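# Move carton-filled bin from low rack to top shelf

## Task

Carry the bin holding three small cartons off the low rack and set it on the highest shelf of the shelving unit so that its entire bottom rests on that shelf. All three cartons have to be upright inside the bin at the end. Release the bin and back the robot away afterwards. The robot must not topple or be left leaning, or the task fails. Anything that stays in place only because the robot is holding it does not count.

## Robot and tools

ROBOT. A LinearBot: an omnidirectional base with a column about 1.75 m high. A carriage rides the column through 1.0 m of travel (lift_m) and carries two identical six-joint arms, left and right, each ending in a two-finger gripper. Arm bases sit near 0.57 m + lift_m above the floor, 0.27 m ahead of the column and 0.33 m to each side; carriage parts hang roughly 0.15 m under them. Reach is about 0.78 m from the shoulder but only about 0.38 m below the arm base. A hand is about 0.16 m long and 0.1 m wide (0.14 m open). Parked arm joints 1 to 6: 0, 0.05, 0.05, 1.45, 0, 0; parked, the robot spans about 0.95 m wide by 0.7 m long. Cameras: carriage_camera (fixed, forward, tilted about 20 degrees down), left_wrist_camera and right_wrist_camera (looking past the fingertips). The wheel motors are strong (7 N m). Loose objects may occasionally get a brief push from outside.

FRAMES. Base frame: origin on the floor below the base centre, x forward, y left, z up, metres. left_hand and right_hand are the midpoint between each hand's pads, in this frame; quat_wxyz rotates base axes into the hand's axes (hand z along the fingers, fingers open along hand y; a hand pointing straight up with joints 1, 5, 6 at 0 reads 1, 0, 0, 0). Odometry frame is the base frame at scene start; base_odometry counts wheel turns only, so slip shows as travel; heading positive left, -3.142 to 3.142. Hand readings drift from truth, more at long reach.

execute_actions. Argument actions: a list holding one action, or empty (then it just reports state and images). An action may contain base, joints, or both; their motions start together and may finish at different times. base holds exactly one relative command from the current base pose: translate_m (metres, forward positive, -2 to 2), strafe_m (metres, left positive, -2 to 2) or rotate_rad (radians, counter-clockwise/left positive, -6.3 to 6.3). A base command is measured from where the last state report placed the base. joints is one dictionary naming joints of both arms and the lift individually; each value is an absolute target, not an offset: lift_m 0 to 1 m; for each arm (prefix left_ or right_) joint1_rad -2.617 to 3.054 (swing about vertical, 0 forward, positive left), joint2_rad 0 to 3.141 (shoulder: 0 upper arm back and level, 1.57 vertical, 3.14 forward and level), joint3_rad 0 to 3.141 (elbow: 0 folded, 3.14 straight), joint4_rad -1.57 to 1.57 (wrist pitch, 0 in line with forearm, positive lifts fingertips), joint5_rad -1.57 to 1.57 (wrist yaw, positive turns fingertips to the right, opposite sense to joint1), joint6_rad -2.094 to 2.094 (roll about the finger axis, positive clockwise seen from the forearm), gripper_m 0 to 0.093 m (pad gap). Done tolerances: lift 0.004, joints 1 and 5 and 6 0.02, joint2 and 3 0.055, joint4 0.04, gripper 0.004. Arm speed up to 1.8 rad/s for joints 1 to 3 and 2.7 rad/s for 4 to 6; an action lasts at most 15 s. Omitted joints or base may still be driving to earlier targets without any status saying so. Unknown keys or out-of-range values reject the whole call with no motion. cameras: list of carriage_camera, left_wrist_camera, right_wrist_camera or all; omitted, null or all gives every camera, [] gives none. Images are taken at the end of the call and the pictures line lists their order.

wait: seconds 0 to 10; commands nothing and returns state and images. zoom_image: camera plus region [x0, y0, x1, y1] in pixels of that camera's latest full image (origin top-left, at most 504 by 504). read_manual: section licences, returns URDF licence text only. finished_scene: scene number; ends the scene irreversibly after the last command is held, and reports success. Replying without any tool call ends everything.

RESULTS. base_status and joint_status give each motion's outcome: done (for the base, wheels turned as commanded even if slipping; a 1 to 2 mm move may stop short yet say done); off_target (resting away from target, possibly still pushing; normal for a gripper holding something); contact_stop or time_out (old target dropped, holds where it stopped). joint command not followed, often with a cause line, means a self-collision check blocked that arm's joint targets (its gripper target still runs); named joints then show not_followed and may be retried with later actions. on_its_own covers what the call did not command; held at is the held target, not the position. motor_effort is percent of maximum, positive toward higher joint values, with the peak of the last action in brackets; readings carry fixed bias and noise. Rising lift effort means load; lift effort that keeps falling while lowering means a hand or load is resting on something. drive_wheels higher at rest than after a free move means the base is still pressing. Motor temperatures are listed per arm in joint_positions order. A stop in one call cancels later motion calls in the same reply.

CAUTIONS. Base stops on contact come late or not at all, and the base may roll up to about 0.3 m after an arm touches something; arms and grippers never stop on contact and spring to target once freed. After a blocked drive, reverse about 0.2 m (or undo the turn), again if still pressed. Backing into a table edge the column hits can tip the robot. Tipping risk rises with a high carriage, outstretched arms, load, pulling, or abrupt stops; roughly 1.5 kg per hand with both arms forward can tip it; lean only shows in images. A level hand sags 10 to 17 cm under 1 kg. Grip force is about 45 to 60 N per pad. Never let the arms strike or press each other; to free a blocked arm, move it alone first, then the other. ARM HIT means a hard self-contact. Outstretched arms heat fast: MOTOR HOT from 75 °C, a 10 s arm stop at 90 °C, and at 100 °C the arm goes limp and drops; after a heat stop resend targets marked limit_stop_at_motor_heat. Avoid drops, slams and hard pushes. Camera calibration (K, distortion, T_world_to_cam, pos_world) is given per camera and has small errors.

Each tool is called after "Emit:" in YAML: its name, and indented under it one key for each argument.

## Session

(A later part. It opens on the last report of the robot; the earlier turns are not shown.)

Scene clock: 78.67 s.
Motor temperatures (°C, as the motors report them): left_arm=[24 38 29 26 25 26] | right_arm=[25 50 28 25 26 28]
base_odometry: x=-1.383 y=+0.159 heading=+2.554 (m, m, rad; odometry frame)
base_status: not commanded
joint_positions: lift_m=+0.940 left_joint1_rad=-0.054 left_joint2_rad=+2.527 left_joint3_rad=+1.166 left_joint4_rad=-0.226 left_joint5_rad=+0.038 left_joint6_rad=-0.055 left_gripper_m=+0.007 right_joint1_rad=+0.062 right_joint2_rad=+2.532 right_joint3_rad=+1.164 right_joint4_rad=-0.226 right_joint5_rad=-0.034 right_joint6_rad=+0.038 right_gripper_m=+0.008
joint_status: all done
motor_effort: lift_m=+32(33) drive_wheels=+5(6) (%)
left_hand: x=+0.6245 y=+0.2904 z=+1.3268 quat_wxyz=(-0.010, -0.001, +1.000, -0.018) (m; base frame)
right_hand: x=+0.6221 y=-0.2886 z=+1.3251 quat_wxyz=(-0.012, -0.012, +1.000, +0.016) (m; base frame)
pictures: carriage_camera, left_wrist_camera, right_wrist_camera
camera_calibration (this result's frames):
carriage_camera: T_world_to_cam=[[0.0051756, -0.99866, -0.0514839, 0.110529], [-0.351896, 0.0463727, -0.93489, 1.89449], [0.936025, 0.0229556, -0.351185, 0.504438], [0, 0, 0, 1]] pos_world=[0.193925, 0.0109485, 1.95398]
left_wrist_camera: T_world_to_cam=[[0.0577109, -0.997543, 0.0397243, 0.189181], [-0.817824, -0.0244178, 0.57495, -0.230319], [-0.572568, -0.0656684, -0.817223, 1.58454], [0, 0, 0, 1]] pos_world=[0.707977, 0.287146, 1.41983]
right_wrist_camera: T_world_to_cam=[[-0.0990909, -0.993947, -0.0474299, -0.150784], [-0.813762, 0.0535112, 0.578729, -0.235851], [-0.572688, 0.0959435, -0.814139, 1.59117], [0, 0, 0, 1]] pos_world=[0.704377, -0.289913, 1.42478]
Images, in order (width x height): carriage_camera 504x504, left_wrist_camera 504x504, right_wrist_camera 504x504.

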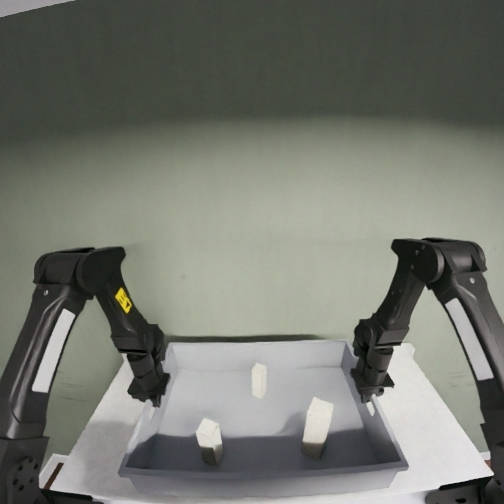

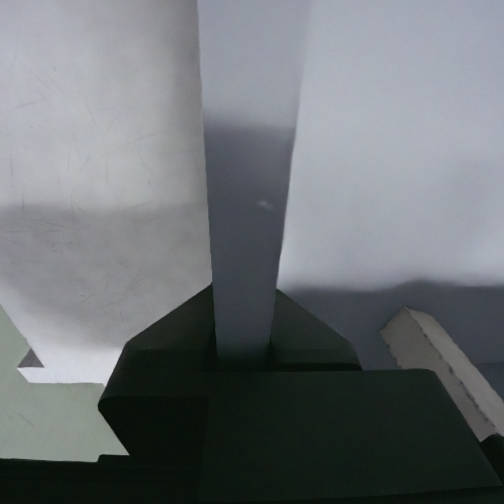

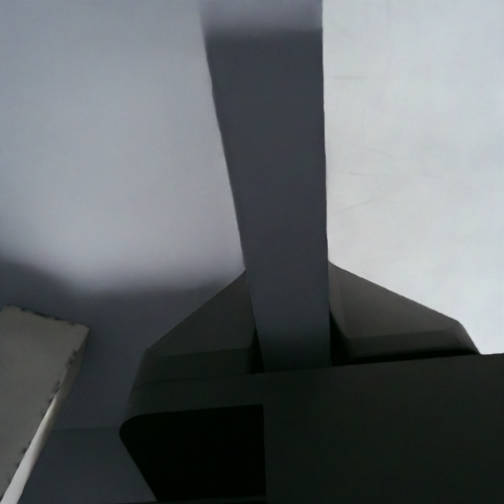

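Emit:
execute_actions:
  actions:
    - {"joints":{"lift_m":0.925}}
  cameras: []

Emit:
execute_actions:
  actions:
    - {"joints":{"lift_m":0.91}}
  cameras: ["left_wrist_camera"]

Scene clock: 81.20 s.
Motor temperatures (°C, as the motors report them): left_arm=[24 39 29 26 25 26] | right_arm=[25 51 28 25 26 28]
base_odometry: x=-1.383 y=+0.159 heading=+2.554 (m, m, rad; odometry frame)
base_status: not commanded
joint_positions: lift_m=+0.925 left_joint1_rad=-0.054 left_joint2_rad=+2.527 left_joint3_rad=+1.166 left_joint4_rad=-0.226 left_joint5_rad=+0.038 left_joint6_rad=-0.055 left_gripper_m=+0.007 right_joint1_rad=+0.062 right_joint2_rad=+2.531 right_joint3_rad=+1.164 right_joint4_rad=-0.225 right_joint5_rad=-0.034 right_joint6_rad=+0.038 right_gripper_m=+0.008
joint_status: all done
motor_effort: lift_m=+32(33) drive_wheels=-3(5) (%)
left_hand: x=+0.6247 y=+0.2904 z=+1.3120 quat_wxyz=(-0.009, -0.001, +1.000, -0.018) (m; base frame)
right_hand: x=+0.6224 y=-0.2885 z=+1.3103 quat_wxyz=(-0.012, -0.012, +1.000, +0.017) (m; base frame)
pictures: none
No camera images: the call's "cameras" was empty. Leave "cameras" out to get every camera's image.

Scene clock: 82.00 s.
Motor temperatures (°C, as the motors report them): left_arm=[24 39 29 26 25 26] | right_arm=[25 51 28 25 26 28]
base_odometry: x=-1.383 y=+0.159 heading=+2.554 (m, m, rad; odometry frame)
base_status: not commanded
joint_positions: lift_m=+0.910 left_joint1_rad=-0.054 left_joint2_rad=+2.527 left_joint3_rad=+1.166 left_joint4_rad=-0.226 left_joint5_rad=+0.038 left_joint6_rad=-0.055 left_gripper_m=+0.007 right_joint1_rad=+0.062 right_joint2_rad=+2.531 right_joint3_rad=+1.164 right_joint4_rad=-0.225 right_joint5_rad=-0.034 right_joint6_rad=+0.038 right_gripper_m=+0.008
joint_status: all done
motor_effort: lift_m=+32(33) drive_wheels=-6(7) (%)
left_hand: x=+0.6247 y=+0.2904 z=+1.2968 quat_wxyz=(-0.009, -0.001, +1.000, -0.018) (m; base frame)
right_hand: x=+0.6224 y=-0.2885 z=+1.2952 quat_wxyz=(-0.012, -0.012, +1.000, +0.017) (m; base frame)
pictures: left_wrist_camera
camera_calibration (this result's frames):
left_wrist_camera: T_world_to_cam=[[0.0576806, -0.997541, 0.0398096, 0.190259], [-0.818262, -0.024394, 0.574328, -0.211846], [-0.571945, -0.0657023, -0.817657, 1.56031], [0, 0, 0, 1]] pos_world=[0.708093, 0.28714, 1.3899]
Images, in order (width x height): left_wrist_camera 504x504.

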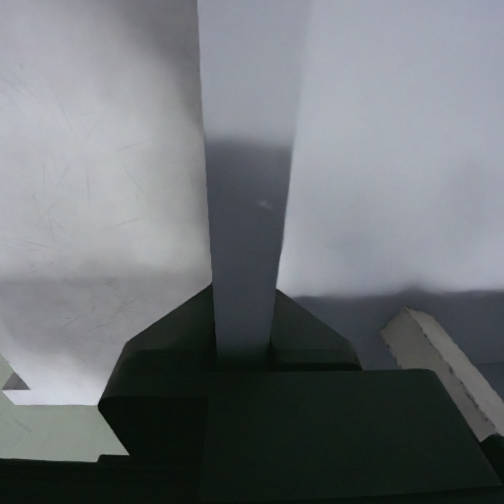

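Emit:
execute_actions:
  actions:
    - {"joints":{"lift_m":0.893}}
  cameras: []

Scene clock: 83.47 s.
Motor temperatures (°C, as the motors report them): left_arm=[24 39 29 26 25 26] | right_arm=[25 52 28 25 26 28]
base_odometry: x=-1.383 y=+0.159 heading=+2.554 (m, m, rad; odometry frame)
base_status: not commanded
joint_positions: lift_m=+0.893 left_joint1_rad=-0.054 left_joint2_rad=+2.513 left_joint3_rad=+1.166 left_joint4_rad=-0.238 left_joint5_rad=+0.038 left_joint6_rad=-0.055 left_gripper_m=+0.007 right_joint1_rad=+0.062 right_joint2_rad=+2.515 right_joint3_rad=+1.164 right_joint4_rad=-0.239 right_joint5_rad=-0.034 right_joint6_rad=+0.038 right_gripper_m=+0.008
joint_status: all done
motor_effort: lift_m=+27(29) drive_wheels=-3(5) (%)
left_hand: x=+0.6263 y=+0.2902 z=+1.2849 quat_wxyz=(-0.008, -0.001, +1.000, -0.019) (m; base frame)
right_hand: x=+0.6243 y=-0.2885 z=+1.2840 quat_wxyz=(-0.010, -0.012, +1.000, +0.016) (m; base frame)
pictures: none
No camera images: the call's "cameras" was empty. Leave "cameras" out to get every camera's image.

Emit:
execute_actions:
  actions:
    - {"joints":{"left_gripper_m":0.093,"right_gripper_m":0.093}}
  cameras: []

Emit:
execute_actions:
  actions:
    - {"joints":{"lift_m":1.0}}
  cameras: []

Emit:
execute_actions:
  actions:
    - {"base":{"translate_m":-0.6}}
  cameras: ["carriage_camera"]

Scene clock: 86.10 s.
Motor temperatures (°C, as the motors report them): left_arm=[24 40 29 26 25 26] | right_arm=[25 52 28 25 26 28]
base_odometry: x=-1.383 y=+0.159 heading=+2.554 (m, m, rad; odometry frame)
base_status: not commanded
joint_positions: lift_m=+0.893 left_joint1_rad=-0.055 left_joint2_rad=+2.513 left_joint3_rad=+1.166 left_joint4_rad=-0.238 left_joint5_rad=+0.006 left_joint6_rad=-0.084 left_gripper_m=+0.093 right_joint1_rad=+0.063 right_joint2_rad=+2.515 right_joint3_rad=+1.164 right_joint4_rad=-0.239 right_joint5_rad=-0.010 right_joint6_rad=+0.039 right_gripper_m=+0.093
joint_status: all done
motor_effort: lift_m=+27(27) drive_wheels=-4(4) (%)
left_hand: x=+0.6266 y=+0.2954 z=+1.2847 quat_wxyz=(-0.007, -0.015, +1.000, -0.003) (m; base frame)
right_hand: x=+0.6245 y=-0.2923 z=+1.2839 quat_wxyz=(-0.010, -0.012, +1.000, +0.005) (m; base frame)
pictures: none
No camera images: the call's "cameras" was empty. Leave "cameras" out to get every camera's image.

Scene clock: 87.07 s.
Motor temperatures (°C, as the motors report them): left_arm=[24 40 29 26 25 26] | right_arm=[25 52 28 25 26 28]
base_odometry: x=-1.383 y=+0.159 heading=+2.554 (m, m, rad; odometry frame)
base_status: not commanded
joint_positions: lift_m=+1.000 left_joint1_rad=-0.055 left_joint2_rad=+2.498 left_joint3_rad=+1.166 left_joint4_rad=-0.240 left_joint5_rad=+0.006 left_joint6_rad=-0.085 left_gripper_m=+0.093 right_joint1_rad=+0.063 right_joint2_rad=+2.499 right_joint3_rad=+1.164 right_joint4_rad=-0.240 right_joint5_rad=-0.010 right_joint6_rad=+0.039 right_gripper_m=+0.093
joint_status: all done
motor_effort: lift_m=+34(42) drive_wheels=-3(3) (%)
left_hand: x=+0.6306 y=+0.2953 z=+1.3959 quat_wxyz=(-0.001, -0.015, +1.000, -0.003) (m; base frame)
right_hand: x=+0.6293 y=-0.2921 z=+1.3956 quat_wxyz=(-0.002, -0.012, +1.000, +0.005) (m; base frame)
pictures: none
No camera images: the call's "cameras" was empty. Leave "cameras" out to get every camera's image.

Scene clock: 90.43 s.
Motor temperatures (°C, as the motors report them): left_arm=[24 40 29 26 25 26] | right_arm=[25 52 28 25 26 28]
base_odometry: x=-0.883 y=-0.173 heading=+2.555 (m, m, rad; odometry frame)
base_status: done
joint_positions: lift_m=+1.000 left_joint1_rad=-0.056 left_joint2_rad=+2.498 left_joint3_rad=+1.166 left_joint4_rad=-0.238 left_joint5_rad=+0.002 left_joint6_rad=-0.085 left_gripper_m=+0.093 right_joint1_rad=+0.064 right_joint2_rad=+2.499 right_joint3_rad=+1.164 right_joint4_rad=-0.239 right_joint5_rad=-0.006 right_joint6_rad=+0.040 right_gripper_m=+0.093
joint_status: not commanded
motor_effort: lift_m=+34(34) drive_wheels=-5(31) (%)
left_hand: x=+0.6311 y=+0.2957 z=+1.3959 quat_wxyz=(+0.000, -0.015, +1.000, -0.001) (m; base frame)
right_hand: x=+0.6297 y=-0.2924 z=+1.3956 quat_wxyz=(-0.002, -0.012, +1.000, +0.003) (m; base frame)
pictures: carriage_camera
camera_calibration (this result's frames):
carriage_camera: T_world_to_cam=[[0.0051756, -0.99866, -0.0514839, 0.113609], [-0.351896, 0.0463727, -0.93489, 1.95042], [0.936025, 0.0229556, -0.351185, 0.525448], [0, 0, 0, 1]] pos_world=[0.193925, 0.0109485, 2.0138]
Images, in order (width x height): carriage_camera 504x504.

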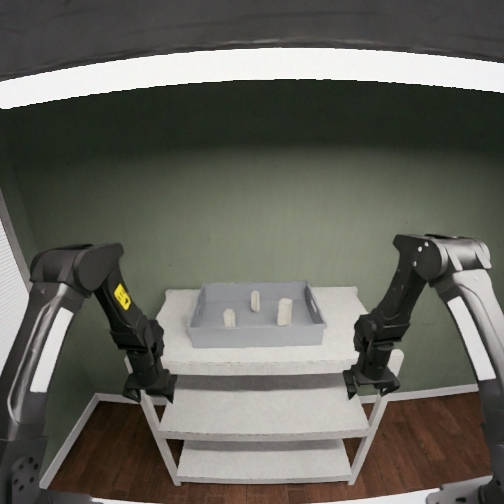

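Emit:
finished_scene:
  scene: 1

The scene is finished: the task was done.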